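# Set the marble-filled cup onto the coaster

## Task

Place the cup so that its entire base rests on the coaster, losing as few marbles from it as possible. The attempt fails if the cup is taken far down below the level of the table top, or if the coaster ends up noticeably displaced from its starting spot. The result only counts if the cup stays there without the robot holding it.

## Robot and tools

Robot: two six-joint arms, left_arm and right_arm, each with a parallel two-finger gripper. Two head cameras, cam_head_left and cam_head_right, give 504x504 images with each result unless "pictures": false is passed. Objects may occasionally get a brief outside nudge. Nothing may leave the table.

Frame: one shared world frame. Origin sits on the table surface midway between the arms, +z is up, +x reaches out across the table, and left_arm is mounted on the +y side. The names left/right do not match image sides. Positions are in metres. A gripper's fingers extend along its own +z axis and separate along its y axis; the reported end_effector_position is the point between the pads, just under 1 cm short of the fingertips. Reported hand positions can be off, more so when the arm is stretched far.

Tool execute_actions, argument actions: a list with zero or one entry. Empty list: just report the current state. An entry with rows (and optional steps, 1 to 15, default 15): a motion lasting that many control steps of 1/30 s each. rows holds 1 to 15 rows, one per step; if there are fewer rows than steps, the final row is held. Each row is a single flat list of 14 numbers covering both arms, even when only one moves: left_arm waist, shoulder, elbow, wrist pitch, wrist yaw, wrist roll, opening, then the same seven for right_arm. The six joint values are absolute target angles in radians (same form as the Joint positions line), not offsets. Stated ranges per arm: waist -2.618 to 3.054, shoulder 0.000 to 3.142, elbow 0.000 to 3.142, wrist pitch -1.571 to 1.571, wrist yaw -1.571 to 1.571, wrist roll -2.094 to 2.094. True ends may differ by up to 0.036 rad either way. A target more than 0.036 past an end, and beyond the joint's current angle, makes the whole call rejected and nothing is sent. Targets past the real end are clipped to it, reported by "joint sent to its limit" (possibly about a motion still running). The opening is an absolute value in [-1, 1]: +1 fully open, -1 closed. An entry with only steps (up to 300) is a wait: no new command, returns once that many steps have elapsed since the previous result, with reply time counted in.

Motion behaviour: joints move at limited speed; each step the target is kept within a fixed lead of the measured angle (waist 0.202, shoulder 0.258, elbow 0.238, wrist pitch 0.573, wrist yaw and roll 0.522 rad), and if the targets would put a gripper more than 70 mm from where it is, all joint targets of that arm are pulled back proportionally. So large moves need several calls. Friction can leave a joint up to about 0.031 rad off, and smaller changes may not move it. The arms keep pursuing the last row while you think or wait, until everything has nearly stopped or a step is HELD; after that only a new action moves them further. Fingers still in motion finish their motion.

Result lines: the state line gives each arm's end_effector_position and end_effector_quat_wxyz. Joint positions and Joint velocities list per arm the six joints (rad, rad/s) and the pad gap (m, m/s; 0.087 m is fully open). grip_measured is the finger opening on the command scale; each gripper's reading has its own fixed error of up to about 1 mm. "joint command not followed" means a clearance check altered or blocked some joint targets; the rest of the row was applied. HELD marks steps where your row was partly or wholly not sent. MOTOR HOT appears from 75 °C; OVER-TEMPERATURE FAULT means an arm was stopped (at 90 °C for 10 s, and at 100 °C the arm goes limp and drops). Holding loads heats motors, even while idle.

Gripping: away from ±1, the fingers go to where grip_measured equals your number. To keep hold, command about 0.02 below the current grip_measured for a firm grip, less margin for a lighter one. Pads push up to about 20 N; snapping shut fast can squeeze harder and even spring the fingers open.

Tool zoom_image: camera (cam_head_left or cam_head_right) and region [x0, y0, x1, y1] in image pixels, origin top-left, at most 504 by 504; returns an enlarged view of that camera's latest image.

Tool finished_scene: argument scene (the current scene number, 1 or 2). It ends that scene irreversibly and reports success; call it only once the cup rests on the coaster unassisted and the gripper has let go. Answering without any tool call ends everything.

Camera calibration: cam_head_left K=[[382.284, 0, 253.422], [0, 382.284, 252.526], [0, 0, 1]], position [-0.259036, 0.00583352, 0.858522]; cam_head_right K=[[383.08, 0, 251.236], [0, 383.08, 249.81], [0, 0, 1]], position [-0.250468, -0.192556, 0.830896]; both pinhole with radial distortion, with T_world_to_cam given in the original setup, accurate to a few degrees and millimetres.

Avoid: tipping or jerking the cup (marbles spill), dropping it, dragging or bumping the coaster, pushing the cup hard into the table or lowering it far below the table top, letting the arms collide or press together, and holding heavy loads long enough to overheat. Faster, smooth, low-effort motion is preferred.

Each tool is called after "Call:" by a JSON object that holds its "fn" and its "kwargs", one argument or row to a line.

## Session

Call:
{"fn": "execute_actions", "kwargs": {
  "actions": []
}}

Scene clock: 0.00 s of 3960.00 s.
left_arm: end_effector_position=(+0.4773, +0.7380, +0.2936) grip_measured=+1.000 end_effector_quat_wxyz=(-0.572, +0.697, -0.397, +0.171) | right_arm: end_effector_position=(+0.3687, -0.2388, +0.3613) grip_measured=+1.000 end_effector_quat_wxyz=(+0.709, +0.018, +0.705, -0.007)
Joint positions: left_arm=[ 0.605  2.184  2.123 -0.23   0.019 -1.337  0.087] | right_arm=[-0.     1.032  1.04  -0.003  0.008  0.016  0.087]
Joint velocities: left_arm=[ 0.007  0.002 -0.012 -0.051 -0.007  0.037  0.   ] | right_arm=[-0.002  0.007  0.002  0.022  0.095  0.007  0.   ]

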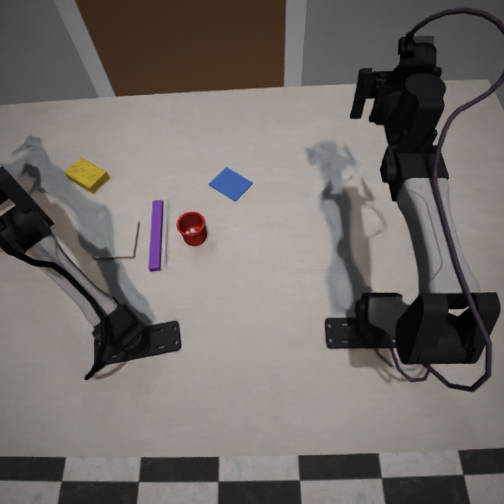

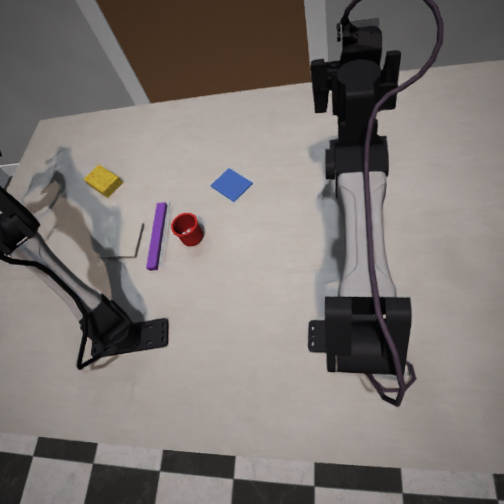

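Call:
{"fn": "zoom_image", "kwargs": {
  "camera": "cam_head_left",
  "region": [60, 140, 280, 290]
}}

Call:
{"fn": "zoom_image", "kwargs": {
  "camera": "cam_head_right",
  "region": [60, 140, 280, 290]
}}

Region (60, 140, 280, 290) of cam_head_left's 504x504 image, scaled by 2.291, with more detail than that image has; it fills the top 344 rows of this view, and the rest is white.

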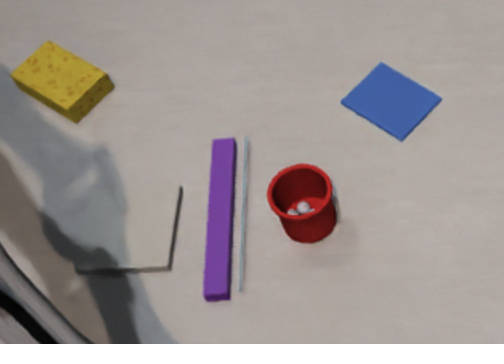

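Region (60, 140, 280, 290) of cam_head_right's 504x504 image, scaled by 2.291, with more detail than that image has; it fills the top 344 rows of this view, and the rest is white.

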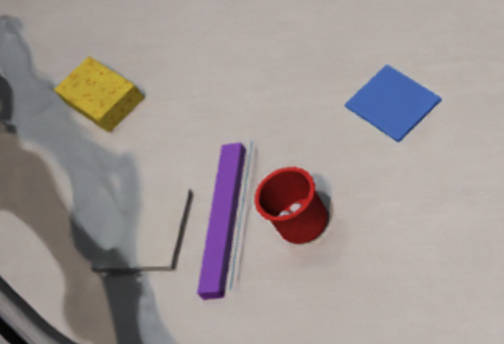

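Call:
{"fn": "execute_actions", "kwargs": {
  "actions": [
    {"rows":[[-0.5,1.76,1.64,-1.45,0,0,1,0,1.032,1.04,0,0,0.016,1]]}
  ],
  "pictures": false
}}

Call:
{"fn": "execute_actions", "kwargs": {
  "actions": [
    {"steps":60}
  ]
}}

Call:
{"fn": "zoom_image", "kwargs": {
  "camera": "cam_head_left",
  "region": [40, 120, 280, 300]
}}

Scene clock: 14.00 s of 3960.00 s.
left_arm: end_effector_position=(+0.4334, +0.4770, +0.2232) grip_measured=+1.000 end_effector_quat_wxyz=(+0.368, -0.525, +0.764, -0.072) | right_arm: end_effector_position=(+0.3687, -0.2386, +0.3613) grip_measured=+1.000 end_effector_quat_wxyz=(+0.709, +0.018, +0.705, -0.006)
Joint positions: left_arm=[ 0.247  1.814  1.786 -0.775  0.01  -0.784  0.087] | right_arm=[-0.     1.032  1.04  -0.003  0.007  0.016  0.087]
Joint velocities: left_arm=[-0.799 -0.271 -0.374 -1.136 -0.007  1.092  0.   ] | right_arm=[-0.007 -0.012 -0.007 -0.007 -0.022 -0.007  0.   ]
Steps of this call (steps 1 to 90: nothing new was sent; then 10.50 s passed at rest; steps 91 to 105: all 15 steps of this action). Readings (joint positions):
91: left_arm=[0.599 2.171 2.108 -0.248 0.016 -1.305] | right_arm=[-0.000 1.032 1.040 -0.003 0.008 0.016]
92: left_arm=[0.589 2.144 2.076 -0.292 0.012 -1.266] | right_arm=[-0.000 1.032 1.040 -0.003 0.007 0.016]
94: left_arm=[0.550 2.084 2.016 -0.376 0.010 -1.190] | right_arm=[-0.000 1.032 1.040 -0.003 0.007 0.016]
98: left_arm=[0.443 1.956 1.911 -0.528 0.010 -1.041] | right_arm=[-0.000 1.032 1.040 -0.003 0.007 0.016]
105: the state above

Scene clock: 16.00 s of 3960.00 s.
left_arm: end_effector_position=(+0.2532, +0.2126, +0.1560) grip_measured=+1.000 end_effector_quat_wxyz=(+0.016, +0.159, +0.987, -0.007) | right_arm: end_effector_position=(+0.3687, -0.2386, +0.3613) grip_measured=+1.000 end_effector_quat_wxyz=(+0.709, +0.018, +0.705, -0.006)
Joint positions: left_arm=[-0.504  1.767  1.663 -1.434  0.01  -0.009  0.087] | right_arm=[-0.     1.032  1.04  -0.003  0.007  0.016  0.087]
Joint velocities: left_arm=[-0.002  0.017 -0.002 -0.022  0.007 -0.037  0.   ] | right_arm=[ 0.007 -0.002  0.007 -0.007 -0.051  0.022  0.   ]
Steps of this call (steps 1 to 45: the robot went on to your last target; steps 46 to 60: nothing new was sent). Readings (joint positions):
1: left_arm=[0.218 1.806 1.774 -0.814 0.010 -0.744] | right_arm=[-0.000 1.032 1.040 -0.003 0.007 0.016]
2: left_arm=[0.188 1.800 1.763 -0.854 0.010 -0.704] | right_arm=[-0.000 1.032 1.040 -0.003 0.007 0.016]
4: left_arm=[0.126 1.792 1.743 -0.939 0.010 -0.618] | right_arm=[-0.000 1.032 1.040 -0.003 0.007 0.016]
8: left_arm=[-0.023 1.787 1.706 -1.111 0.007 -0.405] | right_arm=[-0.000 1.032 1.040 -0.003 0.007 0.016]
60: the state above
All arms were judged still, so your last target was given up. Only a new action makes them travel on or press farther. Fingers that are still opening or closing keep moving.

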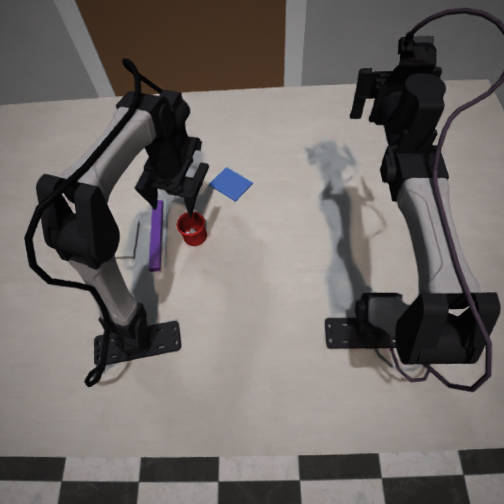

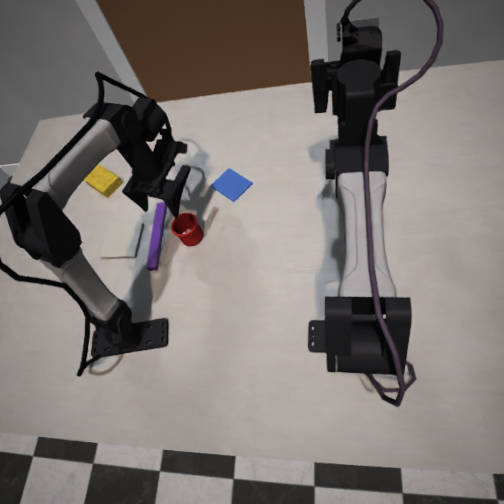

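Region (40, 120, 280, 300) of cam_head_left's 504x504 image, scaled by 2.100, with more detail than that image has; it fills the top 378 rows of this view, and the rest is white.

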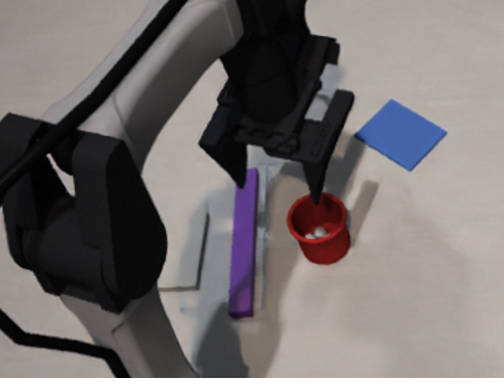

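Call:
{"fn": "zoom_image", "kwargs": {
  "camera": "cam_head_right",
  "region": [80, 190, 210, 280]
}}

Call:
{"fn": "zoom_image", "kwargs": {
  "camera": "cam_head_right",
  "region": [195, 155, 270, 215]
}}

Region (80, 190, 210, 280) of cam_head_right's 504x504 image, scaled by 3.877, with more detail than that image has; it fills the top 349 rows of this view, and the rest is white.

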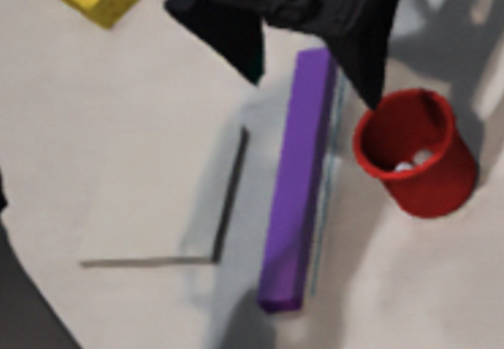

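Region (195, 155, 270, 215) of cam_head_right's 504x504 image, scaled by 6.720, with more detail than that image has; it fills the top 403 rows of this view, and the rest is white.

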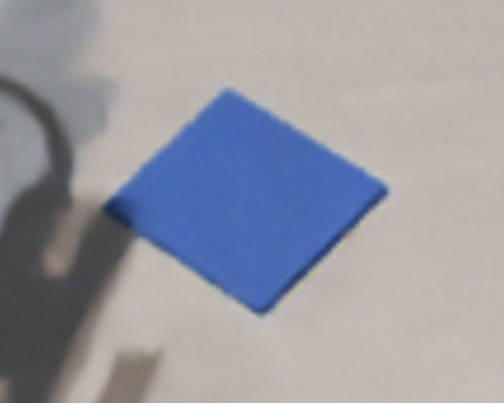

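Call:
{"fn": "execute_actions", "kwargs": {
  "actions": [
    {"rows":[[-0.52,1.8,1.63,-1.38,0,0,1,0,1.032,1.04,0,0,0.016,1],[-0.52,1.8,1.63,-1.38,0,0,1,0,1.032,1.04,0,0,0.016,1],[-0.535,1.835,1.6,-1.31,0,0,1,0,1.032,1.04,0,0,0.016,1],[-0.535,1.835,1.6,-1.31,0,0,1,0,1.032,1.04,0,0,0.016,1],[-0.55,1.873,1.56,-1.24,0,0,1,0,1.032,1.04,0,0,0.016,1]]}
  ],
  "pictures": false
}}

Call:
{"fn": "execute_actions", "kwargs": {
  "actions": [
    {"steps":15}
  ]
}}

Call:
{"fn": "zoom_image", "kwargs": {
  "camera": "cam_head_left",
  "region": [130, 160, 250, 270]
}}

Call:
{"fn": "zoom_image", "kwargs": {
  "camera": "cam_head_right",
  "region": [130, 160, 250, 270]
}}

Scene clock: 28.23 s of 3960.00 s.
left_arm: end_effector_position=(+0.2712, +0.1930, +0.1005) grip_measured=+1.000 end_effector_quat_wxyz=(+0.005, +0.179, +0.984, -0.005) | right_arm: end_effector_position=(+0.3687, -0.2386, +0.3613) grip_measured=+1.000 end_effector_quat_wxyz=(+0.709, +0.018, +0.705, -0.006)
Joint positions: left_arm=[-0.546  1.874  1.574 -1.26   0.008 -0.008  0.087] | right_arm=[-0.     1.032  1.04  -0.003  0.007  0.016  0.087]
Joint velocities: left_arm=[-0.012  0.007 -0.007  0.081 -0.095 -0.022  0.   ] | right_arm=[ 0.002  0.012  0.002 -0.051 -0.022  0.022  0.   ]
Steps of this call (steps 1 to 90: nothing new was sent; then 8.73 s passed at rest; steps 91 to 105: all 15 steps of this action). Readings (joint positions):
91: left_arm=[-0.505 1.768 1.662 -1.430 0.009 -0.009] | right_arm=[-0.000 1.032 1.040 -0.003 0.007 0.016]
92: left_arm=[-0.507 1.769 1.660 -1.422 0.009 -0.009] | right_arm=[-0.000 1.032 1.040 -0.003 0.007 0.016]
94: left_arm=[-0.516 1.779 1.646 -1.388 0.008 -0.009] | right_arm=[-0.000 1.032 1.040 -0.003 0.007 0.016]
98: left_arm=[-0.542 1.843 1.592 -1.304 0.008 -0.008] | right_arm=[-0.000 1.032 1.040 -0.003 0.007 0.016]
105: the state above

Scene clock: 28.73 s of 3960.00 s.
left_arm: end_effector_position=(+0.2737, +0.1920, +0.1001) grip_measured=+1.000 end_effector_quat_wxyz=(+0.010, +0.179, +0.984, -0.006) | right_arm: end_effector_position=(+0.3687, -0.2386, +0.3613) grip_measured=+1.000 end_effector_quat_wxyz=(+0.709, +0.018, +0.705, -0.006)
Joint positions: left_arm=[-0.546  1.874  1.574 -1.25   0.008 -0.008  0.087] | right_arm=[-0.     1.032  1.04  -0.003  0.007  0.016  0.087]
Joint velocities: left_arm=[-0.017 -0.002 -0.002 -0.037 -0.081  0.022  0.   ] | right_arm=[ 0.007 -0.002 -0.002  0.007 -0.022  0.037  0.   ]
Steps of this call (steps 1 to 15: the robot went on to your last target). Readings (joint positions):
1: left_arm=[-0.546 1.874 1.574 -1.258 0.008 -0.008] | right_arm=[-0.000 1.032 1.040 -0.003 0.007 0.016]
2: left_arm=[-0.546 1.874 1.574 -1.256 0.008 -0.008] | right_arm=[-0.000 1.032 1.040 -0.003 0.007 0.016]
4: left_arm=[-0.546 1.874 1.574 -1.253 0.008 -0.008] | right_arm=[-0.000 1.032 1.040 -0.003 0.007 0.016]
8: left_arm=[-0.546 1.874 1.574 -1.251 0.008 -0.008] | right_arm=[-0.000 1.032 1.040 -0.003 0.007 0.016]
15: the state above

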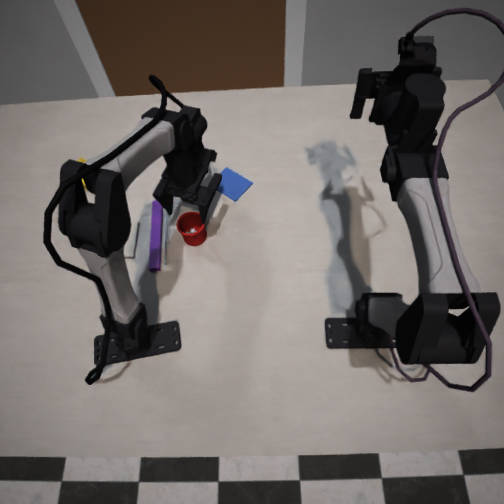

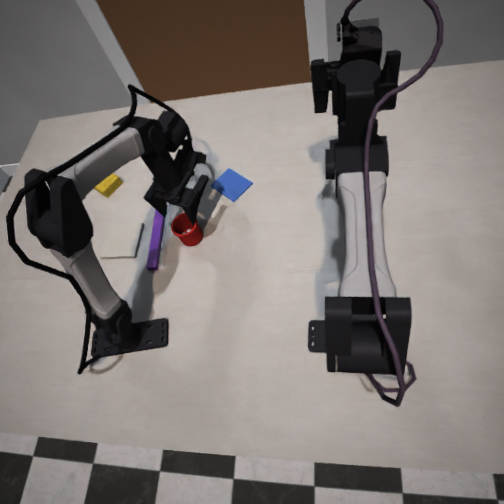

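Region (130, 160, 250, 270) of cam_head_left's 504x504 image, scaled by 4.200, with more detail than that image has; it fills the top 462 rows of this view, and the rest is white.

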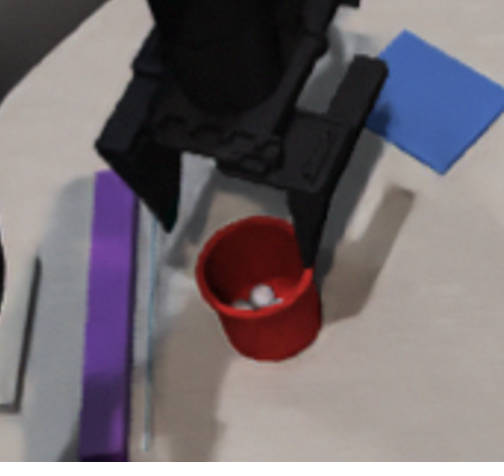

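Region (130, 160, 250, 270) of cam_head_right's 504x504 image, scaled by 4.200, with more detail than that image has; it fills the top 462 rows of this view, and the rest is white.

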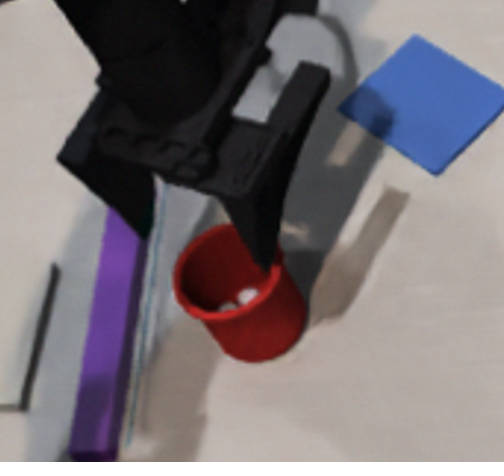

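Call:
{"fn": "execute_actions", "kwargs": {
  "actions": [
    {"rows":[[-0.565,1.88,1.53,-1.2,0,0,1,0,1.032,1.04,0,0,0.016,1],[-0.565,1.88,1.53,-1.2,0,0,1,0,1.032,1.04,0,0,0.016,1],[-0.565,1.885,1.51,-1.17,0,0,1,0,1.032,1.04,0,0,0.016,1],[-0.565,1.885,1.51,-1.17,0,0,1,0,1.032,1.04,0,0,0.016,1],[-0.565,1.893,1.487,-1.147,0,0,1,0,1.032,1.04,0,0,0.016,1]]}
  ],
  "pictures": false
}}

Call:
{"fn": "execute_actions", "kwargs": {
  "actions": [
    {"steps":12}
  ]
}}

Call:
{"fn": "zoom_image", "kwargs": {
  "camera": "cam_head_left",
  "region": [130, 160, 250, 270]
}}

Call:
{"fn": "zoom_image", "kwargs": {
  "camera": "cam_head_right",
  "region": [130, 160, 250, 270]
}}

Scene clock: 32.70 s of 3960.00 s.
left_arm: end_effector_position=(+0.2760, +0.1869, +0.0824) grip_measured=+1.000 end_effector_quat_wxyz=(+0.020, +0.186, +0.982, -0.008) | right_arm: end_effector_position=(+0.3687, -0.2386, +0.3613) grip_measured=+1.000 end_effector_quat_wxyz=(+0.709, +0.018, +0.705, -0.006)
Joint positions: left_arm=[-0.559  1.876  1.509 -1.162  0.008 -0.008  0.087] | right_arm=[-0.     1.032  1.04  -0.003  0.007  0.016  0.087]
Joint velocities: left_arm=[-0.002 -0.007 -0.007 -0.007  0.007  0.022  0.   ] | right_arm=[-0.007 -0.007  0.007 -0.095  0.022  0.022  0.   ]
Steps of this call (steps 1 to 15: the robot went on to your last target; steps 16 to 90: nothing new was sent; then 0.47 s passed at rest; steps 91 to 105: all 15 steps of this action). Readings (joint positions):
91: left_arm=[-0.547 1.874 1.571 -1.244 0.008 -0.008] | right_arm=[-0.000 1.032 1.040 -0.003 0.007 0.016]
92: left_arm=[-0.549 1.874 1.566 -1.236 0.008 -0.008] | right_arm=[-0.000 1.032 1.040 -0.003 0.007 0.016]
94: left_arm=[-0.555 1.874 1.548 -1.215 0.008 -0.008] | right_arm=[-0.000 1.032 1.040 -0.003 0.007 0.016]
98: left_arm=[-0.559 1.875 1.513 -1.182 0.008 -0.008] | right_arm=[-0.000 1.032 1.040 -0.003 0.007 0.016]
105: the state above

Scene clock: 33.10 s of 3960.00 s.
left_arm: end_effector_position=(+0.2773, +0.1864, +0.0823) grip_measured=+1.000 end_effector_quat_wxyz=(+0.023, +0.186, +0.982, -0.008) | right_arm: end_effector_position=(+0.3687, -0.2386, +0.3613) grip_measured=+1.000 end_effector_quat_wxyz=(+0.709, +0.018, +0.705, -0.006)
Joint positions: left_arm=[-0.559  1.876  1.509 -1.156  0.008 -0.008  0.087] | right_arm=[-0.     1.032  1.04  -0.003  0.007  0.016  0.087]
Joint velocities: left_arm=[ 0.012 -0.012 -0.007 -0.037  0.022 -0.081  0.   ] | right_arm=[-0.002  0.002 -0.012 -0.022 -0.007 -0.037  0.   ]
Steps of this call (steps 1 to 12: the robot went on to your last target). Readings (joint positions):
1: left_arm=[-0.559 1.876 1.509 -1.161 0.008 -0.008] | right_arm=[-0.000 1.032 1.040 -0.003 0.007 0.016]
2: left_arm=[-0.559 1.876 1.509 -1.160 0.008 -0.008] | right_arm=[-0.000 1.032 1.040 -0.003 0.007 0.016]
4: left_arm=[-0.559 1.876 1.509 -1.158 0.008 -0.008] | right_arm=[-0.000 1.032 1.040 -0.003 0.007 0.016]
8: left_arm=[-0.559 1.876 1.509 -1.157 0.008 -0.008] | right_arm=[-0.000 1.032 1.040 -0.003 0.007 0.016]
12: the state above

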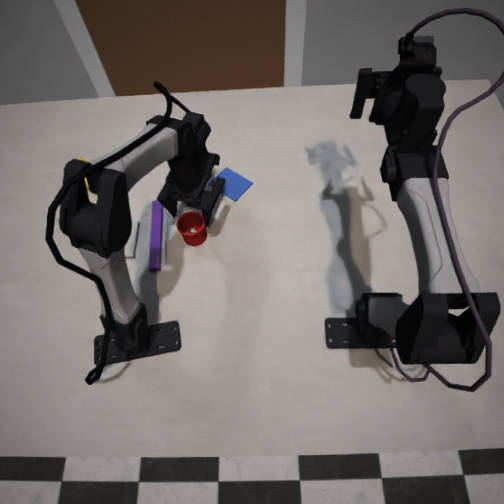

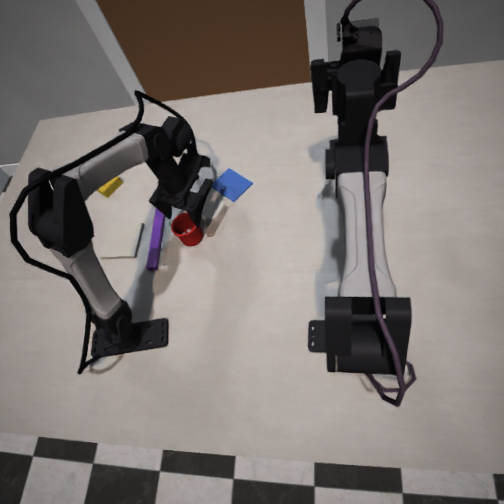

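Region (130, 160, 250, 270) of cam_head_left's 504x504 image, scaled by 4.200, with more detail than that image has; it fills the top 462 rows of this view, and the rest is white.

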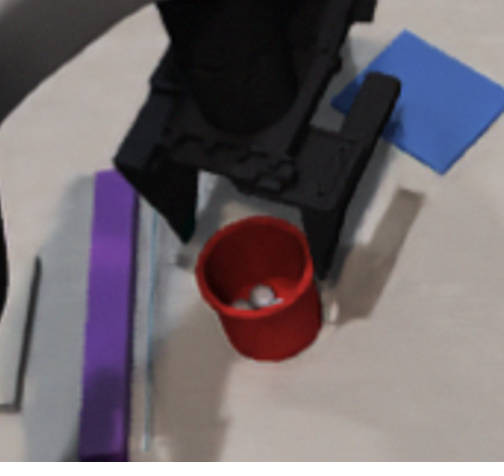

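Region (130, 160, 250, 270) of cam_head_right's 504x504 image, scaled by 4.200, with more detail than that image has; it fills the top 462 rows of this view, and the rest is white.

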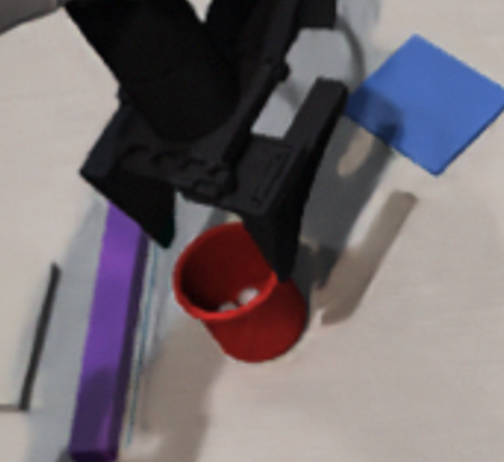

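Call:
{"fn": "execute_actions", "kwargs": {
  "actions": [
    {"rows":[[-0.56,1.9,1.47,-1.14,0,0,1,0,1.032,1.04,0,0,0.016,1],[-0.56,1.9,1.46,-1.13,0,0,1,0,1.032,1.04,0,0,0.016,1],[-0.56,1.905,1.45,-1.115,0,0,1,0,1.032,1.04,0,0,0.016,1],[-0.56,1.91,1.44,-1.1,0,0,1,0,1.032,1.04,0,0,0.016,1],[-0.56,1.91,1.43,-1.09,0,0,1,0,1.032,1.04,0,0,0.016,1],[-0.56,1.915,1.42,-1.075,0,0,1,0,1.032,1.04,0,0,0.016,1],[-0.56,1.92,1.41,-1.06,0,0,1,0,1.032,1.04,0,0,0.016,1],[-0.56,1.92,1.4,-1.05,0,0,1,0,1.032,1.04,0,0,0.016,1],[-0.56,1.923,1.39,-1.04,0,0,1,0,1.032,1.04,0,0,0.016,1],[-0.56,1.923,1.376,-1.035,0,0,1,0,1.032,1.04,0,0,0.016,1]]}
  ],
  "pictures": false
}}

Call:
{"fn": "execute_actions", "kwargs": {
  "actions": [
    {"steps":12}
  ]
}}

Call:
{"fn": "zoom_image", "kwargs": {
  "camera": "cam_head_left",
  "region": [130, 160, 250, 270]
}}

Call:
{"fn": "zoom_image", "kwargs": {
  "camera": "cam_head_right",
  "region": [130, 160, 250, 270]
}}

Scene clock: 37.43 s of 3960.00 s.
left_arm: end_effector_position=(+0.2667, +0.1906, +0.0458) grip_measured=+1.000 end_effector_quat_wxyz=(-0.001, +0.186, +0.983, -0.004) | right_arm: end_effector_position=(+0.3687, -0.2386, +0.3613) grip_measured=+1.000 end_effector_quat_wxyz=(+0.709, +0.018, +0.705, -0.006)
Joint positions: left_arm=[-0.559  1.907  1.397 -1.061  0.008 -0.008  0.087] | right_arm=[-0.     1.032  1.04  -0.003  0.007  0.016  0.087]
Joint velocities: left_arm=[ 0.002  0.007 -0.012  0.095 -0.051  0.037  0.   ] | right_arm=[ 0.002  0.007 -0.012 -0.037  0.051 -0.081  0.   ]
Steps of this call (steps 1 to 15: the robot went on to your last target; steps 16 to 90: nothing new was sent; then 0.83 s passed at rest; steps 91 to 105: all 15 steps of this action). Readings (joint positions):
91: left_arm=[-0.559 1.876 1.507 -1.154 0.008 -0.008] | right_arm=[-0.000 1.032 1.040 -0.003 0.007 0.016]
92: left_arm=[-0.559 1.876 1.502 -1.150 0.008 -0.008] | right_arm=[-0.000 1.032 1.040 -0.003 0.007 0.016]
94: left_arm=[-0.559 1.877 1.484 -1.137 0.008 -0.008] | right_arm=[-0.000 1.032 1.040 -0.003 0.007 0.016]
98: left_arm=[-0.559 1.890 1.442 -1.102 0.008 -0.008] | right_arm=[-0.000 1.032 1.040 -0.003 0.007 0.016]
105: the state above

Scene clock: 37.83 s of 3960.00 s.
left_arm: end_effector_position=(+0.2704, +0.1892, +0.0452) grip_measured=+1.000 end_effector_quat_wxyz=(+0.007, +0.186, +0.983, -0.005) | right_arm: end_effector_position=(+0.3687, -0.2386, +0.3613) grip_measured=+1.000 end_effector_quat_wxyz=(+0.709, +0.018, +0.705, -0.006)
Joint positions: left_arm=[-0.559  1.907  1.397 -1.045  0.008 -0.008  0.087] | right_arm=[-0.     1.032  1.04  -0.003  0.007  0.016  0.087]
Joint velocities: left_arm=[-0.002 -0.002 -0.007 -0.051  0.051 -0.051  0.   ] | right_arm=[-0.017  0.012  0.002  0.037  0.022  0.037  0.   ]
Steps of this call (steps 1 to 12: the robot went on to your last target). Readings (joint positions):
1: left_arm=[-0.559 1.907 1.397 -1.058 0.008 -0.008] | right_arm=[-0.000 1.032 1.040 -0.003 0.007 0.016]
2: left_arm=[-0.559 1.907 1.397 -1.055 0.008 -0.008] | right_arm=[-0.000 1.032 1.040 -0.003 0.007 0.016]
4: left_arm=[-0.559 1.907 1.397 -1.051 0.008 -0.008] | right_arm=[-0.000 1.032 1.040 -0.003 0.007 0.016]
8: left_arm=[-0.559 1.907 1.397 -1.047 0.008 -0.008] | right_arm=[-0.000 1.032 1.040 -0.003 0.007 0.016]
12: the state above

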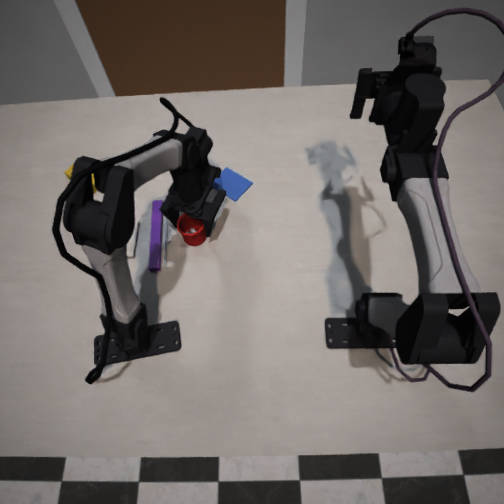

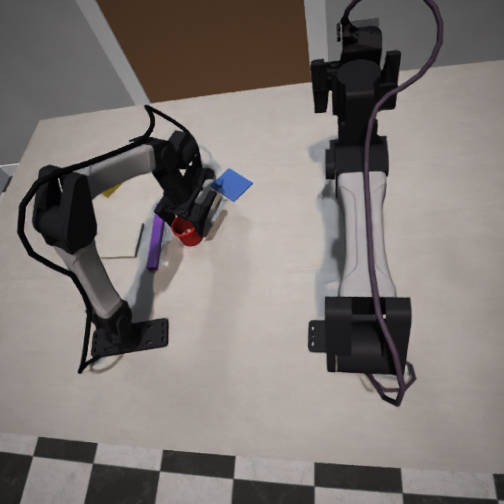

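Region (130, 160, 250, 270) of cam_head_left's 504x504 image, scaled by 4.200, with more detail than that image has; it fills the top 462 rows of this view, and the rest is white.

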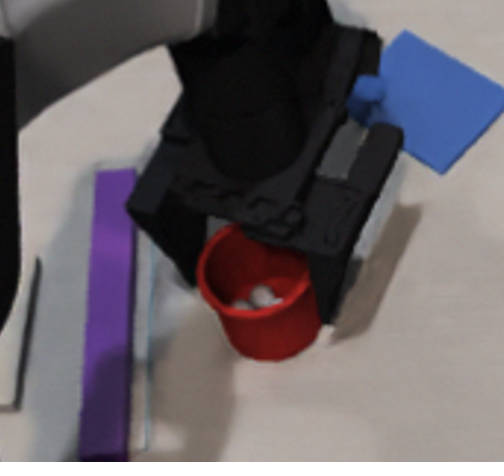

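Region (130, 160, 250, 270) of cam_head_right's 504x504 image, scaled by 4.200, with more detail than that image has; it fills the top 462 rows of this view, and the rest is white.

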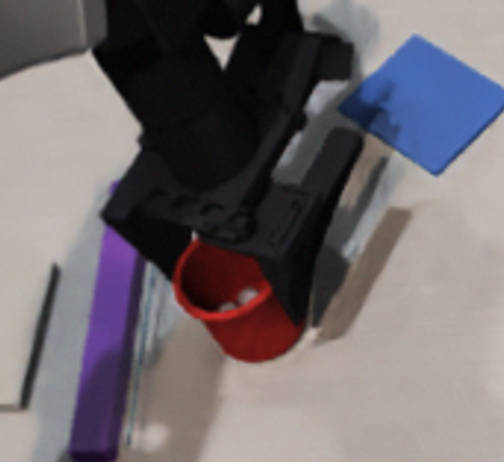

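Good. Close gradually.

Call:
{"fn": "execute_actions", "kwargs": {
  "actions": [
    {"rows":[[-0.56,1.923,1.376,-1.035,0,0,0.9,0,1.032,1.04,0,0,0.016,1],[-0.56,1.923,1.376,-1.035,0,0,0.82,0,1.032,1.04,0,0,0.016,1],[-0.56,1.923,1.376,-1.035,0,0,0.76,0,1.032,1.04,0,0,0.016,1],[-0.56,1.923,1.376,-1.035,0,0,0.72,0,1.032,1.04,0,0,0.016,1],[-0.56,1.923,1.376,-1.035,0,0,0.68,0,1.032,1.04,0,0,0.016,1],[-0.56,1.923,1.376,-1.035,0,0,0.65,0,1.032,1.04,0,0,0.016,1],[-0.56,1.923,1.376,-1.035,0,0,0.62,0,1.032,1.04,0,0,0.016,1],[-0.56,1.923,1.376,-1.035,0,0,0.6,0,1.032,1.04,0,0,0.016,1],[-0.56,1.923,1.376,-1.035,0,0,0.58,0,1.032,1.04,0,0,0.016,1],[-0.56,1.923,1.376,-1.035,0,0,0.56,0,1.032,1.04,0,0,0.016,1],[-0.56,1.923,1.376,-1.035,0,0,0.54,0,1.032,1.04,0,0,0.016,1]]}
  ],
  "pictures": false
}}

Call:
{"fn": "execute_actions", "kwargs": {
  "actions": [
    {"steps":10}
  ],
  "pictures": false
}}

Scene clock: 42.20 s of 3960.00 s.
left_arm: end_effector_position=(+0.2706, +0.1891, +0.0452) grip_measured=+0.558 end_effector_quat_wxyz=(+0.007, +0.186, +0.983, -0.005) | right_arm: end_effector_position=(+0.3687, -0.2386, +0.3613) grip_measured=+1.000 end_effector_quat_wxyz=(+0.709, +0.018, +0.705, -0.006)
Joint positions: left_arm=[-0.559  1.907  1.397 -1.045  0.008 -0.008  0.068] | right_arm=[-0.     1.032  1.04  -0.003  0.007  0.016  0.087]
Joint velocities: left_arm=[-0.002 -0.007 -0.002 -0.037 -0.022  0.051  0.001] | right_arm=[-0.007 -0.007 -0.027 -0.051 -0.007 -0.037  0.   ]
Steps of this call (steps 1 to 30: the robot went on to your last target; steps 31 to 90: nothing new was sent; then 0.87 s passed at rest; steps 91 to 105: all 15 steps of this action). Readings (joint positions):
91: left_arm=[-0.559 1.907 1.397 -1.045 0.008 -0.008] | right_arm=[-0.000 1.032 1.040 -0.003 0.007 0.016]
92: left_arm=[-0.559 1.907 1.397 -1.045 0.008 -0.008] | right_arm=[-0.000 1.032 1.040 -0.003 0.007 0.016]
94: left_arm=[-0.559 1.907 1.397 -1.045 0.008 -0.008] | right_arm=[-0.000 1.032 1.040 -0.003 0.007 0.016]
98: left_arm=[-0.559 1.907 1.397 -1.045 0.008 -0.008] | right_arm=[-0.000 1.032 1.040 -0.003 0.007 0.016]
105: the state above

Scene clock: 42.53 s of 3960.00 s.
left_arm: end_effector_position=(+0.2706, +0.1891, +0.0452) grip_measured=+0.558 end_effector_quat_wxyz=(+0.007, +0.186, +0.983, -0.005) | right_arm: end_effector_position=(+0.3687, -0.2386, +0.3613) grip_measured=+1.000 end_effector_quat_wxyz=(+0.709, +0.018, +0.705, -0.006)
Joint positions: left_arm=[-0.559  1.907  1.397 -1.045  0.008 -0.008  0.068] | right_arm=[-0.     1.032  1.04  -0.003  0.007  0.016  0.087]
Joint velocities: left_arm=[-0.032 -0.012  0.002  0.022  0.037 -0.066  0.   ] | right_arm=[ 0.007 -0.007 -0.002  0.007 -0.022 -0.007  0.   ]
Steps of this call (steps 1 to 10: the robot went on to your last target). Readings (joint positions):
1: left_arm=[-0.559 1.907 1.397 -1.045 0.008 -0.008] | right_arm=[-0.000 1.032 1.040 -0.003 0.007 0.016]
2: left_arm=[-0.559 1.907 1.397 -1.045 0.008 -0.008] | right_arm=[-0.000 1.032 1.040 -0.003 0.007 0.016]
4: left_arm=[-0.559 1.907 1.397 -1.045 0.008 -0.008] | right_arm=[-0.000 1.032 1.040 -0.003 0.007 0.016]
8: left_arm=[-0.559 1.907 1.397 -1.045 0.008 -0.008] | right_arm=[-0.000 1.032 1.040 -0.003 0.007 0.016]
10: the state above

Call:
{"fn": "execute_actions", "kwargs": {
  "actions": [
    {"rows":[[-0.56,1.91,1.41,-1.06,0,0,0.535,0,1.032,1.04,0,0,0.016,1],[-0.56,1.9,1.425,-1.08,0,0,0.535,0,1.032,1.04,0,0,0.016,1],[-0.56,1.895,1.44,-1.1,0,0,0.535,0,1.032,1.04,0,0,0.016,1],[-0.56,1.89,1.455,-1.12,0,0,0.535,0,1.032,1.04,0,0,0.016,1],[-0.56,1.885,1.47,-1.14,0,0,0.535,0,1.032,1.04,0,0,0.016,1],[-0.56,1.88,1.485,-1.16,0,0,0.535,0,1.032,1.04,0,0,0.016,1],[-0.56,1.88,1.5,-1.175,0,0,0.535,0,1.032,1.04,0,0,0.016,1],[-0.56,1.875,1.515,-1.19,0,0,0.535,0,1.032,1.04,0,0,0.016,1],[-0.56,1.875,1.53,-1.21,0,0,0.535,0,1.032,1.04,0,0,0.016,1],[-0.56,1.87,1.545,-1.225,0,0,0.535,0,1.032,1.04,0,0,0.016,1],[-0.56,1.87,1.56,-1.24,0,0,0.535,0,1.032,1.04,0,0,0.016,1],[-0.56,1.865,1.575,-1.255,0,0,0.535,0,1.032,1.04,0,0,0.016,1],[-0.56,1.865,1.59,-1.265,0,0,0.535,0,1.032,1.04,0,0,0.016,1],[-0.56,1.865,1.6,-1.27,0,0,0.535,0,1.032,1.04,0,0,0.016,1],[-0.56,1.865,1.61,-1.275,0,0,0.535,0,1.032,1.04,0,0,0.016,1]]}
  ],
  "pictures": false
}}

Call:
{"fn": "execute_actions", "kwargs": {
  "actions": [
    {"steps":10}
  ]
}}

Scene clock: 47.00 s of 3960.00 s.
left_arm: end_effector_position=(+0.2820, +0.1845, +0.0999) grip_measured=+0.558 end_effector_quat_wxyz=(+0.031, +0.186, +0.982, -0.010) | right_arm: end_effector_position=(+0.3687, -0.2386, +0.3613) grip_measured=+1.000 end_effector_quat_wxyz=(+0.709, +0.018, +0.705, -0.006)
Joint positions: left_arm=[-0.559  1.873  1.577 -1.211  0.008 -0.008  0.068] | right_arm=[-0.     1.032  1.04  -0.003  0.007  0.016  0.087]
Joint velocities: left_arm=[ 0.007 -0.051  0.359 -0.286 -0.066 -0.022 -0.   ] | right_arm=[ 0.002  0.007 -0.007  0.022  0.066 -0.066  0.   ]
Steps of this call (steps 1 to 15: the robot went on to your last target; steps 16 to 90: nothing new was sent; then 0.97 s passed at rest; steps 91 to 105: all 15 steps of this action). Readings (joint positions):
91: left_arm=[-0.559 1.907 1.397 -1.045 0.008 -0.008] | right_arm=[-0.000 1.032 1.040 -0.003 0.007 0.016]
92: left_arm=[-0.559 1.907 1.398 -1.047 0.008 -0.008] | right_arm=[-0.000 1.032 1.040 -0.003 0.007 0.016]
94: left_arm=[-0.559 1.907 1.413 -1.066 0.008 -0.008] | right_arm=[-0.000 1.032 1.040 -0.003 0.007 0.016]
98: left_arm=[-0.559 1.899 1.470 -1.116 0.008 -0.008] | right_arm=[-0.000 1.032 1.040 -0.003 0.007 0.016]
105: the state above

Scene clock: 47.33 s of 3960.00 s.
left_arm: end_effector_position=(+0.2772, +0.1865, +0.1069) grip_measured=+0.558 end_effector_quat_wxyz=(+0.023, +0.186, +0.982, -0.008) | right_arm: end_effector_position=(+0.3687, -0.2386, +0.3613) grip_measured=+1.000 end_effector_quat_wxyz=(+0.709, +0.018, +0.705, -0.006)
Joint positions: left_arm=[-0.559  1.868  1.596 -1.252  0.008 -0.008  0.068] | right_arm=[-0.     1.032  1.04  -0.003  0.007  0.016  0.087]
Joint velocities: left_arm=[-0.017 -0.007 -0.002  0.022 -0.037 -0.081 -0.001] | right_arm=[-0.022 -0.002 -0.002 -0.007 -0.037 -0.022  0.   ]
Steps of this call (steps 1 to 10: the robot went on to your last target). Readings (joint positions):
1: left_arm=[-0.559 1.871 1.587 -1.218 0.008 -0.008] | right_arm=[-0.000 1.032 1.040 -0.003 0.007 0.016]
2: left_arm=[-0.559 1.869 1.593 -1.224 0.008 -0.008] | right_arm=[-0.000 1.032 1.040 -0.003 0.007 0.016]
4: left_arm=[-0.559 1.868 1.596 -1.234 0.008 -0.008] | right_arm=[-0.000 1.032 1.040 -0.003 0.007 0.016]
8: left_arm=[-0.559 1.868 1.596 -1.248 0.008 -0.008] | right_arm=[-0.000 1.032 1.040 -0.003 0.007 0.016]
10: the state above

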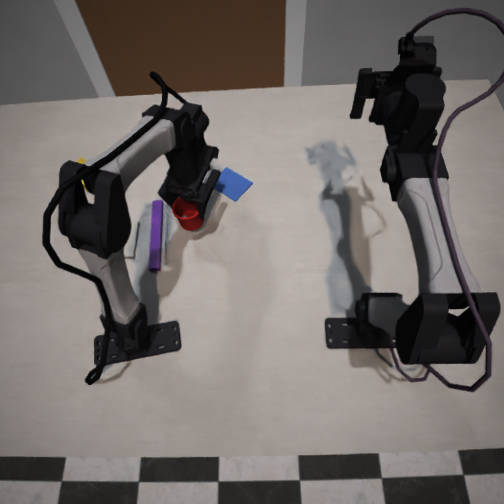

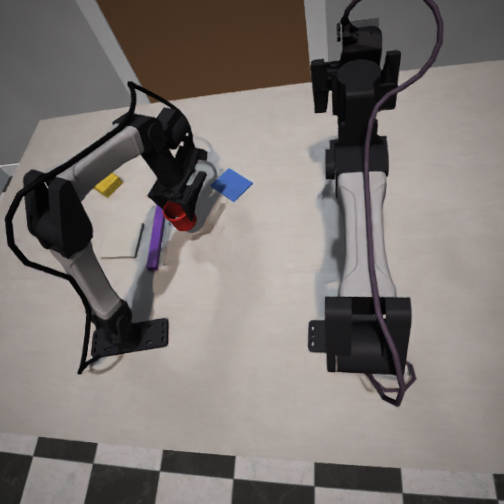

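Call:
{"fn": "execute_actions", "kwargs": {
  "actions": [
    {"rows":[[-0.55,1.865,1.61,-1.29,0,0,0.535,0,1.032,1.04,0,0,0.016,1],[-0.535,1.865,1.61,-1.29,0,0,0.535,0,1.032,1.04,0,0,0.016,1],[-0.515,1.865,1.61,-1.29,0,0,0.535,0,1.032,1.04,0,0,0.016,1],[-0.49,1.865,1.61,-1.29,0,0,0.535,0,1.032,1.04,0,0,0.016,1],[-0.46,1.865,1.61,-1.29,0,0,0.535,0,1.032,1.04,0,0,0.016,1],[-0.43,1.865,1.61,-1.29,0,0,0.535,0,1.032,1.04,0,0,0.016,1],[-0.4,1.865,1.61,-1.29,0,0,0.535,0,1.032,1.04,0,0,0.016,1],[-0.37,1.865,1.61,-1.29,0,0,0.535,0,1.032,1.04,0,0,0.016,1],[-0.34,1.865,1.61,-1.29,0,0,0.535,0,1.032,1.04,0,0,0.016,1],[-0.31,1.865,1.61,-1.29,0,0,0.535,0,1.032,1.04,0,0,0.016,1],[-0.28,1.865,1.61,-1.29,0,0,0.535,0,1.032,1.04,0,0,0.016,1],[-0.25,1.865,1.61,-1.29,0,0,0.535,0,1.032,1.04,0,0,0.016,1],[-0.22,1.865,1.61,-1.29,0,0,0.535,0,1.032,1.04,0,0,0.016,1],[-0.19,1.865,1.61,-1.29,0,0,0.535,0,1.032,1.04,0,0,0.016,1],[-0.16,1.865,1.61,-1.29,0,0,0.535,0,1.032,1.04,0,0,0.016,1]]}
  ],
  "pictures": false
}}

Call:
{"fn": "execute_actions", "kwargs": {
  "actions": [
    {"rows":[[-0.13,1.865,1.61,-1.29,0,0,0.535,0,1.032,1.04,0,0,0.016,1],[-0.1,1.865,1.61,-1.29,0,0,0.535,0,1.032,1.04,0,0,0.016,1],[-0.07,1.865,1.61,-1.29,0,0,0.535,0,1.032,1.04,0,0,0.016,1],[-0.04,1.865,1.61,-1.29,0,0,0.535,0,1.032,1.04,0,0,0.016,1],[-0.01,1.865,1.61,-1.29,0,0,0.535,0,1.032,1.04,0,0,0.016,1],[0.02,1.865,1.61,-1.29,0,0,0.535,0,1.032,1.04,0,0,0.016,1],[0.05,1.865,1.61,-1.29,0,0,0.535,0,1.032,1.04,0,0,0.016,1],[0.08,1.865,1.61,-1.29,0,0,0.535,0,1.032,1.04,0,0,0.016,1],[0.11,1.865,1.61,-1.29,0,0,0.535,0,1.032,1.04,0,0,0.016,1],[0.14,1.865,1.61,-1.29,0,0,0.535,0,1.032,1.04,0,0,0.016,1],[0.17,1.865,1.61,-1.29,0,0,0.535,0,1.032,1.04,0,0,0.016,1],[0.2,1.865,1.61,-1.29,0,0,0.535,0,1.032,1.04,0,0,0.016,1],[0.225,1.865,1.61,-1.29,0,0,0.535,0,1.032,1.04,0,0,0.016,1],[0.245,1.865,1.61,-1.29,0,0,0.535,0,1.032,1.04,0,0,0.016,1],[0.255,1.865,1.61,-1.29,0,0,0.535,0,1.032,1.04,0,0,0.016,1]]}
  ],
  "pictures": false
}}

Call:
{"fn": "execute_actions", "kwargs": {
  "actions": [
    {"rows":[[0.255,1.87,1.59,-1.26,0,0,0.535,0,1.032,1.04,0,0,0.016,1],[0.255,1.88,1.575,-1.24,0,0,0.535,0,1.032,1.04,0,0,0.016,1],[0.255,1.885,1.56,-1.22,0,0,0.535,0,1.032,1.04,0,0,0.016,1],[0.255,1.89,1.55,-1.205,0,0,0.535,0,1.032,1.04,0,0,0.016,1],[0.255,1.895,1.54,-1.19,0,0,0.535,0,1.032,1.04,0,0,0.016,1],[0.255,1.9,1.53,-1.175,0,0,0.535,0,1.032,1.04,0,0,0.016,1],[0.255,1.905,1.52,-1.16,0,0,0.535,0,1.032,1.04,0,0,0.016,1],[0.255,1.91,1.51,-1.15,0,0,0.535,0,1.032,1.04,0,0,0.016,1],[0.255,1.915,1.5,-1.14,0,0,0.535,0,1.032,1.04,0,0,0.016,1],[0.255,1.92,1.49,-1.13,0,0,0.535,0,1.032,1.04,0,0,0.016,1],[0.255,1.925,1.48,-1.13,0,0,0.535,0,1.032,1.04,0,0,0.016,1],[0.255,1.925,1.47,-1.125,0,0,0.535,0,1.032,1.04,0,0,0.016,1]]}
  ],
  "pictures": false
}}

Call:
{"fn": "execute_actions", "kwargs": {
  "actions": [
    {"steps":12}
  ]
}}

Call:
{"fn": "zoom_image", "kwargs": {
  "camera": "cam_head_right",
  "region": [60, 170, 180, 280]
}}

Call:
{"fn": "zoom_image", "kwargs": {
  "camera": "cam_head_left",
  "region": [60, 170, 180, 280]
}}

Scene clock: 55.67 s of 3960.00 s.
left_arm: end_effector_position=(+0.2966, +0.2944, +0.1074) grip_measured=+0.559 end_effector_quat_wxyz=(+0.016, +0.014, +1.000, -0.003) | right_arm: end_effector_position=(+0.3687, -0.2386, +0.3613) grip_measured=+1.000 end_effector_quat_wxyz=(+0.709, +0.018, +0.705, -0.006)
Joint positions: left_arm=[-0.213  1.868  1.596 -1.267  0.006 -0.007  0.068] | right_arm=[-0.     1.032  1.04  -0.003  0.007  0.016  0.087]
Joint velocities: left_arm=[ 0.818  0.002  0.007  0.037 -0.066  0.051 -0.   ] | right_arm=[-0.017  0.007 -0.017 -0.037 -0.095  0.007  0.   ]
Steps of this call (steps 1 to 30: the robot went on to your last target; steps 31 to 90: nothing new was sent; then 4.83 s passed at rest; steps 91 to 105: all 15 steps of this action). Readings (joint positions):
91: left_arm=[-0.559 1.868 1.596 -1.258 0.008 -0.008] | right_arm=[-0.000 1.032 1.040 -0.003 0.007 0.016]
92: left_arm=[-0.557 1.868 1.596 -1.261 0.008 -0.008] | right_arm=[-0.000 1.032 1.040 -0.003 0.007 0.016]
94: left_arm=[-0.541 1.868 1.596 -1.265 0.008 -0.008] | right_arm=[-0.000 1.032 1.040 -0.003 0.007 0.016]
98: left_arm=[-0.437 1.868 1.596 -1.267 0.008 -0.007] | right_arm=[-0.000 1.032 1.040 -0.003 0.007 0.016]
105: the state above

Scene clock: 56.17 s of 3960.00 s.
left_arm: end_effector_position=(+0.2717, +0.4303, +0.1074) grip_measured=+0.559 end_effector_quat_wxyz=(+0.016, -0.204, +0.979, +0.001) | right_arm: end_effector_position=(+0.3687, -0.2386, +0.3613) grip_measured=+1.000 end_effector_quat_wxyz=(+0.709, +0.018, +0.705, -0.006)
Joint positions: left_arm=[ 0.227  1.868  1.596 -1.268  0.004 -0.007  0.068] | right_arm=[-0.     1.032  1.04  -0.003  0.007  0.016  0.087]
Joint velocities: left_arm=[ 0.652  0.012 -0.007  0.022 -0.081 -0.007 -0.   ] | right_arm=[-0.002  0.002  0.002 -0.081  0.022 -0.022  0.   ]
Steps of this call (steps 1 to 15: all 15 steps of this action). Readings (joint positions):
1: left_arm=[-0.184 1.868 1.596 -1.267 0.006 -0.007] | right_arm=[-0.000 1.032 1.040 -0.003 0.007 0.016]
2: left_arm=[-0.155 1.868 1.596 -1.267 0.006 -0.007] | right_arm=[-0.000 1.032 1.040 -0.003 0.007 0.016]
4: left_arm=[-0.096 1.868 1.596 -1.267 0.005 -0.007] | right_arm=[-0.000 1.032 1.040 -0.003 0.007 0.016]
8: left_arm=[0.024 1.868 1.596 -1.267 0.005 -0.007] | right_arm=[-0.000 1.032 1.040 -0.003 0.007 0.016]
15: the state above

Scene clock: 56.67 s of 3960.00 s.
left_arm: end_effector_position=(+0.2662, +0.4403, +0.0676) grip_measured=+0.559 end_effector_quat_wxyz=(-0.000, -0.221, +0.975, -0.000) | right_arm: end_effector_position=(+0.3687, -0.2386, +0.3613) grip_measured=+1.000 end_effector_quat_wxyz=(+0.709, +0.018, +0.705, -0.006)
Joint positions: left_arm=[ 0.261  1.912  1.491 -1.151  0.001 -0.007  0.068] | right_arm=[-0.     1.032  1.04  -0.003  0.007  0.016  0.087]
Joint velocities: left_arm=[-0.007  0.085 -0.11   0.037  0.037  0.037  0.001] | right_arm=[ 0.002 -0.007 -0.002 -0.007  0.066 -0.022  0.   ]
Steps of this call (steps 1 to 15: all 15 steps of this action). Readings (joint positions):
1: left_arm=[0.246 1.868 1.596 -1.267 0.003 -0.007] | right_arm=[-0.000 1.032 1.040 -0.003 0.007 0.016]
2: left_arm=[0.258 1.868 1.596 -1.266 0.002 -0.007] | right_arm=[-0.000 1.032 1.040 -0.003 0.007 0.016]
4: left_arm=[0.263 1.868 1.590 -1.250 0.001 -0.007] | right_arm=[-0.000 1.032 1.040 -0.003 0.007 0.016]
8: left_arm=[0.261 1.874 1.553 -1.204 0.001 -0.007] | right_arm=[-0.000 1.032 1.040 -0.003 0.007 0.016]
15: the state above

Scene clock: 57.07 s of 3960.00 s.
left_arm: end_effector_position=(+0.2694, +0.4418, +0.0658) grip_measured=+0.559 end_effector_quat_wxyz=(+0.006, -0.221, +0.975, +0.001) | right_arm: end_effector_position=(+0.3687, -0.2386, +0.3613) grip_measured=+1.000 end_effector_quat_wxyz=(+0.709, +0.018, +0.705, -0.006)
Joint positions: left_arm=[ 0.261  1.914  1.489 -1.134  0.001 -0.007  0.068] | right_arm=[-0.     1.032  1.04  -0.003  0.007  0.016  0.087]
Joint velocities: left_arm=[-0.042  0.007 -0.002  0.007 -0.051  0.007 -0.   ] | right_arm=[-0.012 -0.017 -0.002  0.022  0.022  0.037  0.   ]
Steps of this call (steps 1 to 12: the robot went on to your last target). Readings (joint positions):
1: left_arm=[0.261 1.914 1.489 -1.148 0.001 -0.007] | right_arm=[-0.000 1.032 1.040 -0.003 0.007 0.016]
2: left_arm=[0.261 1.914 1.489 -1.146 0.001 -0.007] | right_arm=[-0.000 1.032 1.040 -0.003 0.007 0.016]
4: left_arm=[0.261 1.914 1.489 -1.141 0.001 -0.007] | right_arm=[-0.000 1.032 1.040 -0.003 0.007 0.016]
8: left_arm=[0.261 1.914 1.489 -1.135 0.001 -0.007] | right_arm=[-0.000 1.032 1.040 -0.003 0.007 0.016]
12: the state above

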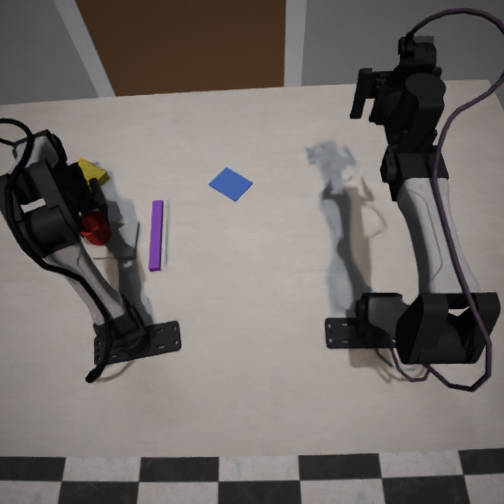

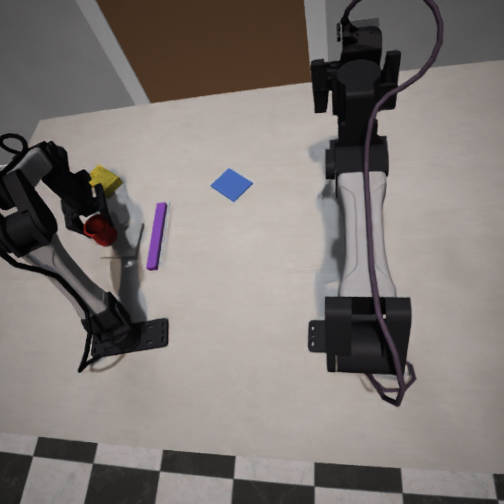

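Region (60, 170, 180, 280) of cam_head_right's 504x504 image, scaled by 4.200, with more detail than that image has; it fills the top 462 rows of this view, and the rest is white.

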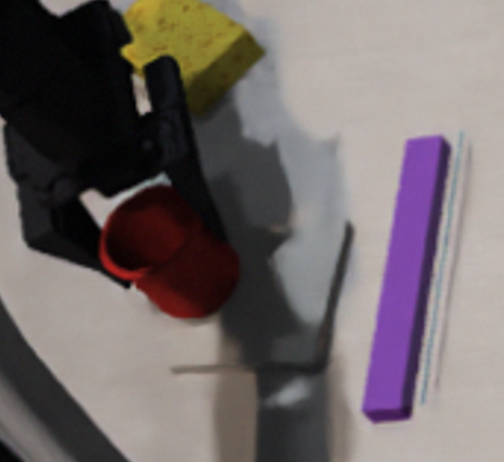

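Region (60, 170, 180, 280) of cam_head_left's 504x504 image, scaled by 4.200, with more detail than that image has; it fills the top 462 rows of this view, and the rest is white.

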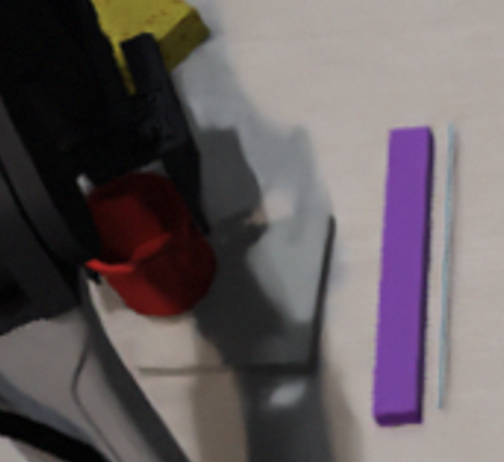

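Call:
{"fn": "execute_actions", "kwargs": {
  "actions": [
    {"rows":[[0.25,1.9,1.47,-1.125,0,0,0.535,0,1.032,1.04,0,0,0.016,1],[0.24,1.89,1.47,-1.125,0,0,0.535,0,1.032,1.04,0,0,0.016,1],[0.225,1.88,1.47,-1.125,0,0,0.535,0,1.032,1.04,0,0,0.016,1],[0.21,1.87,1.47,-1.125,0,0,0.535,0,1.032,1.04,0,0,0.016,1],[0.195,1.86,1.46,-1.125,0,0,0.535,0,1.032,1.04,0,0,0.016,1],[0.18,1.85,1.45,-1.125,0,0,0.535,0,1.032,1.04,0,0,0.016,1],[0.165,1.845,1.44,-1.12,0,0,0.535,0,1.032,1.04,0,0,0.016,1],[0.15,1.845,1.43,-1.12,0,0,0.535,0,1.032,1.04,0,0,0.016,1],[0.14,1.845,1.42,-1.115,0,0,0.535,0,1.032,1.04,0,0,0.016,1],[0.135,1.845,1.41,-1.115,0,0,0.535,0,1.032,1.04,0,0,0.016,1]]}
  ],
  "pictures": false
}}

Call:
{"fn": "execute_actions", "kwargs": {
  "actions": [
    {"steps":10}
  ]
}}

Call:
{"fn": "zoom_image", "kwargs": {
  "camera": "cam_head_right",
  "region": [60, 170, 180, 280]
}}

Call:
{"fn": "zoom_image", "kwargs": {
  "camera": "cam_head_left",
  "region": [60, 170, 180, 280]
}}

Scene clock: 61.47 s of 3960.00 s.
left_arm: end_effector_position=(+0.2736, +0.4005, +0.0734) grip_measured=+0.559 end_effector_quat_wxyz=(+0.017, -0.158, +0.987, +0.002) | right_arm: end_effector_position=(+0.3687, -0.2386, +0.3613) grip_measured=+1.000 end_effector_quat_wxyz=(+0.709, +0.018, +0.705, -0.006)
Joint positions: left_arm=[ 0.133  1.845  1.432 -1.123  0.    -0.007  0.068] | right_arm=[-0.     1.032  1.04  -0.003  0.007  0.016  0.087]
Joint velocities: left_arm=[ 0.002 -0.007 -0.012 -0.007  0.007 -0.022  0.001] | right_arm=[-0.002 -0.002 -0.007 -0.007  0.066 -0.007  0.   ]
Steps of this call (steps 1 to 30: the robot went on to your last target; steps 31 to 90: nothing new was sent; then 0.90 s passed at rest; steps 91 to 105: all 15 steps of this action). Readings (joint positions):
91: left_arm=[0.261 1.914 1.489 -1.132 0.001 -0.007] | right_arm=[-0.000 1.032 1.040 -0.003 0.007 0.016]
92: left_arm=[0.259 1.912 1.489 -1.132 0.001 -0.007] | right_arm=[-0.000 1.032 1.040 -0.003 0.007 0.016]
94: left_arm=[0.247 1.904 1.489 -1.132 0.000 -0.007] | right_arm=[-0.000 1.032 1.040 -0.003 0.007 0.016]
98: left_arm=[0.186 1.861 1.471 -1.126 0.000 -0.007] | right_arm=[-0.000 1.032 1.040 -0.003 0.007 0.016]
105: the state above

Scene clock: 61.80 s of 3960.00 s.
left_arm: end_effector_position=(+0.2737, +0.4005, +0.0734) grip_measured=+0.559 end_effector_quat_wxyz=(+0.018, -0.158, +0.987, +0.002) | right_arm: end_effector_position=(+0.3687, -0.2386, +0.3613) grip_measured=+1.000 end_effector_quat_wxyz=(+0.709, +0.018, +0.705, -0.006)
Joint positions: left_arm=[ 0.133  1.845  1.432 -1.122  0.    -0.007  0.068] | right_arm=[-0.     1.032  1.04  -0.003  0.007  0.016  0.087]
Joint velocities: left_arm=[-0.002 -0.017 -0.002 -0.081 -0.022 -0.007  0.001] | right_arm=[-0.007  0.007 -0.007 -0.11  -0.007 -0.037  0.   ]
Steps of this call (steps 1 to 10: the robot went on to your last target). Readings (joint positions):
1: left_arm=[0.133 1.845 1.432 -1.123 0.000 -0.007] | right_arm=[-0.000 1.032 1.040 -0.003 0.007 0.016]
2: left_arm=[0.133 1.845 1.432 -1.123 0.000 -0.007] | right_arm=[-0.000 1.032 1.040 -0.003 0.007 0.016]
4: left_arm=[0.133 1.845 1.432 -1.122 0.000 -0.007] | right_arm=[-0.000 1.032 1.040 -0.003 0.007 0.016]
8: left_arm=[0.133 1.845 1.432 -1.122 0.000 -0.007] | right_arm=[-0.000 1.032 1.040 -0.003 0.007 0.016]
10: the state above

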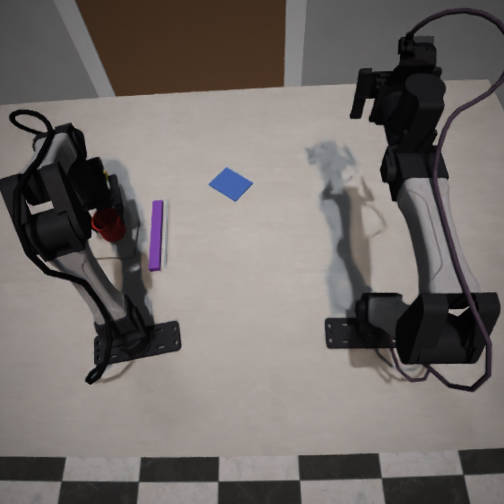

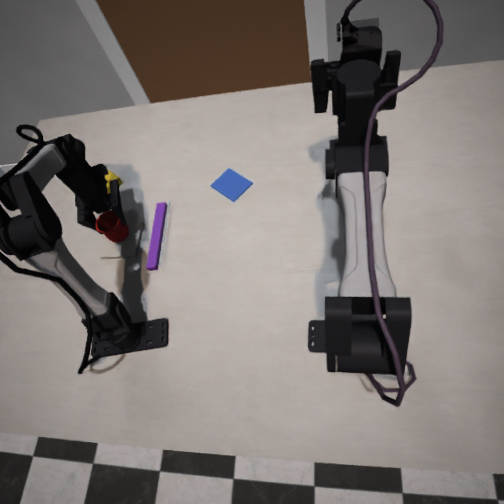

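Region (60, 170, 180, 280) of cam_head_right's 504x504 image, scaled by 4.200, with more detail than that image has; it fills the top 462 rows of this view, and the rest is white.

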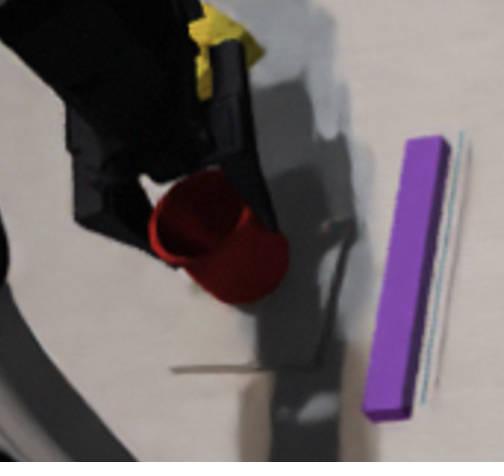

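Region (60, 170, 180, 280) of cam_head_left's 504x504 image, scaled by 4.200, with more detail than that image has; it fills the top 462 rows of this view, and the rest is white.

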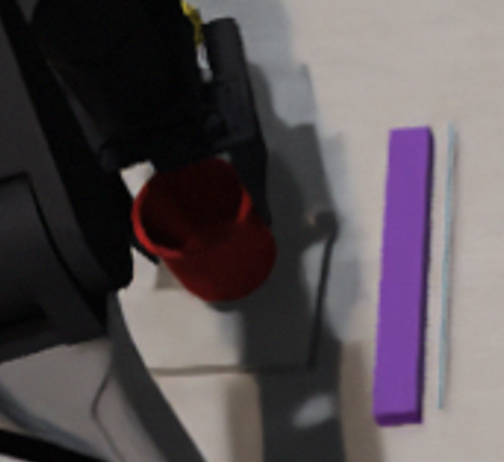

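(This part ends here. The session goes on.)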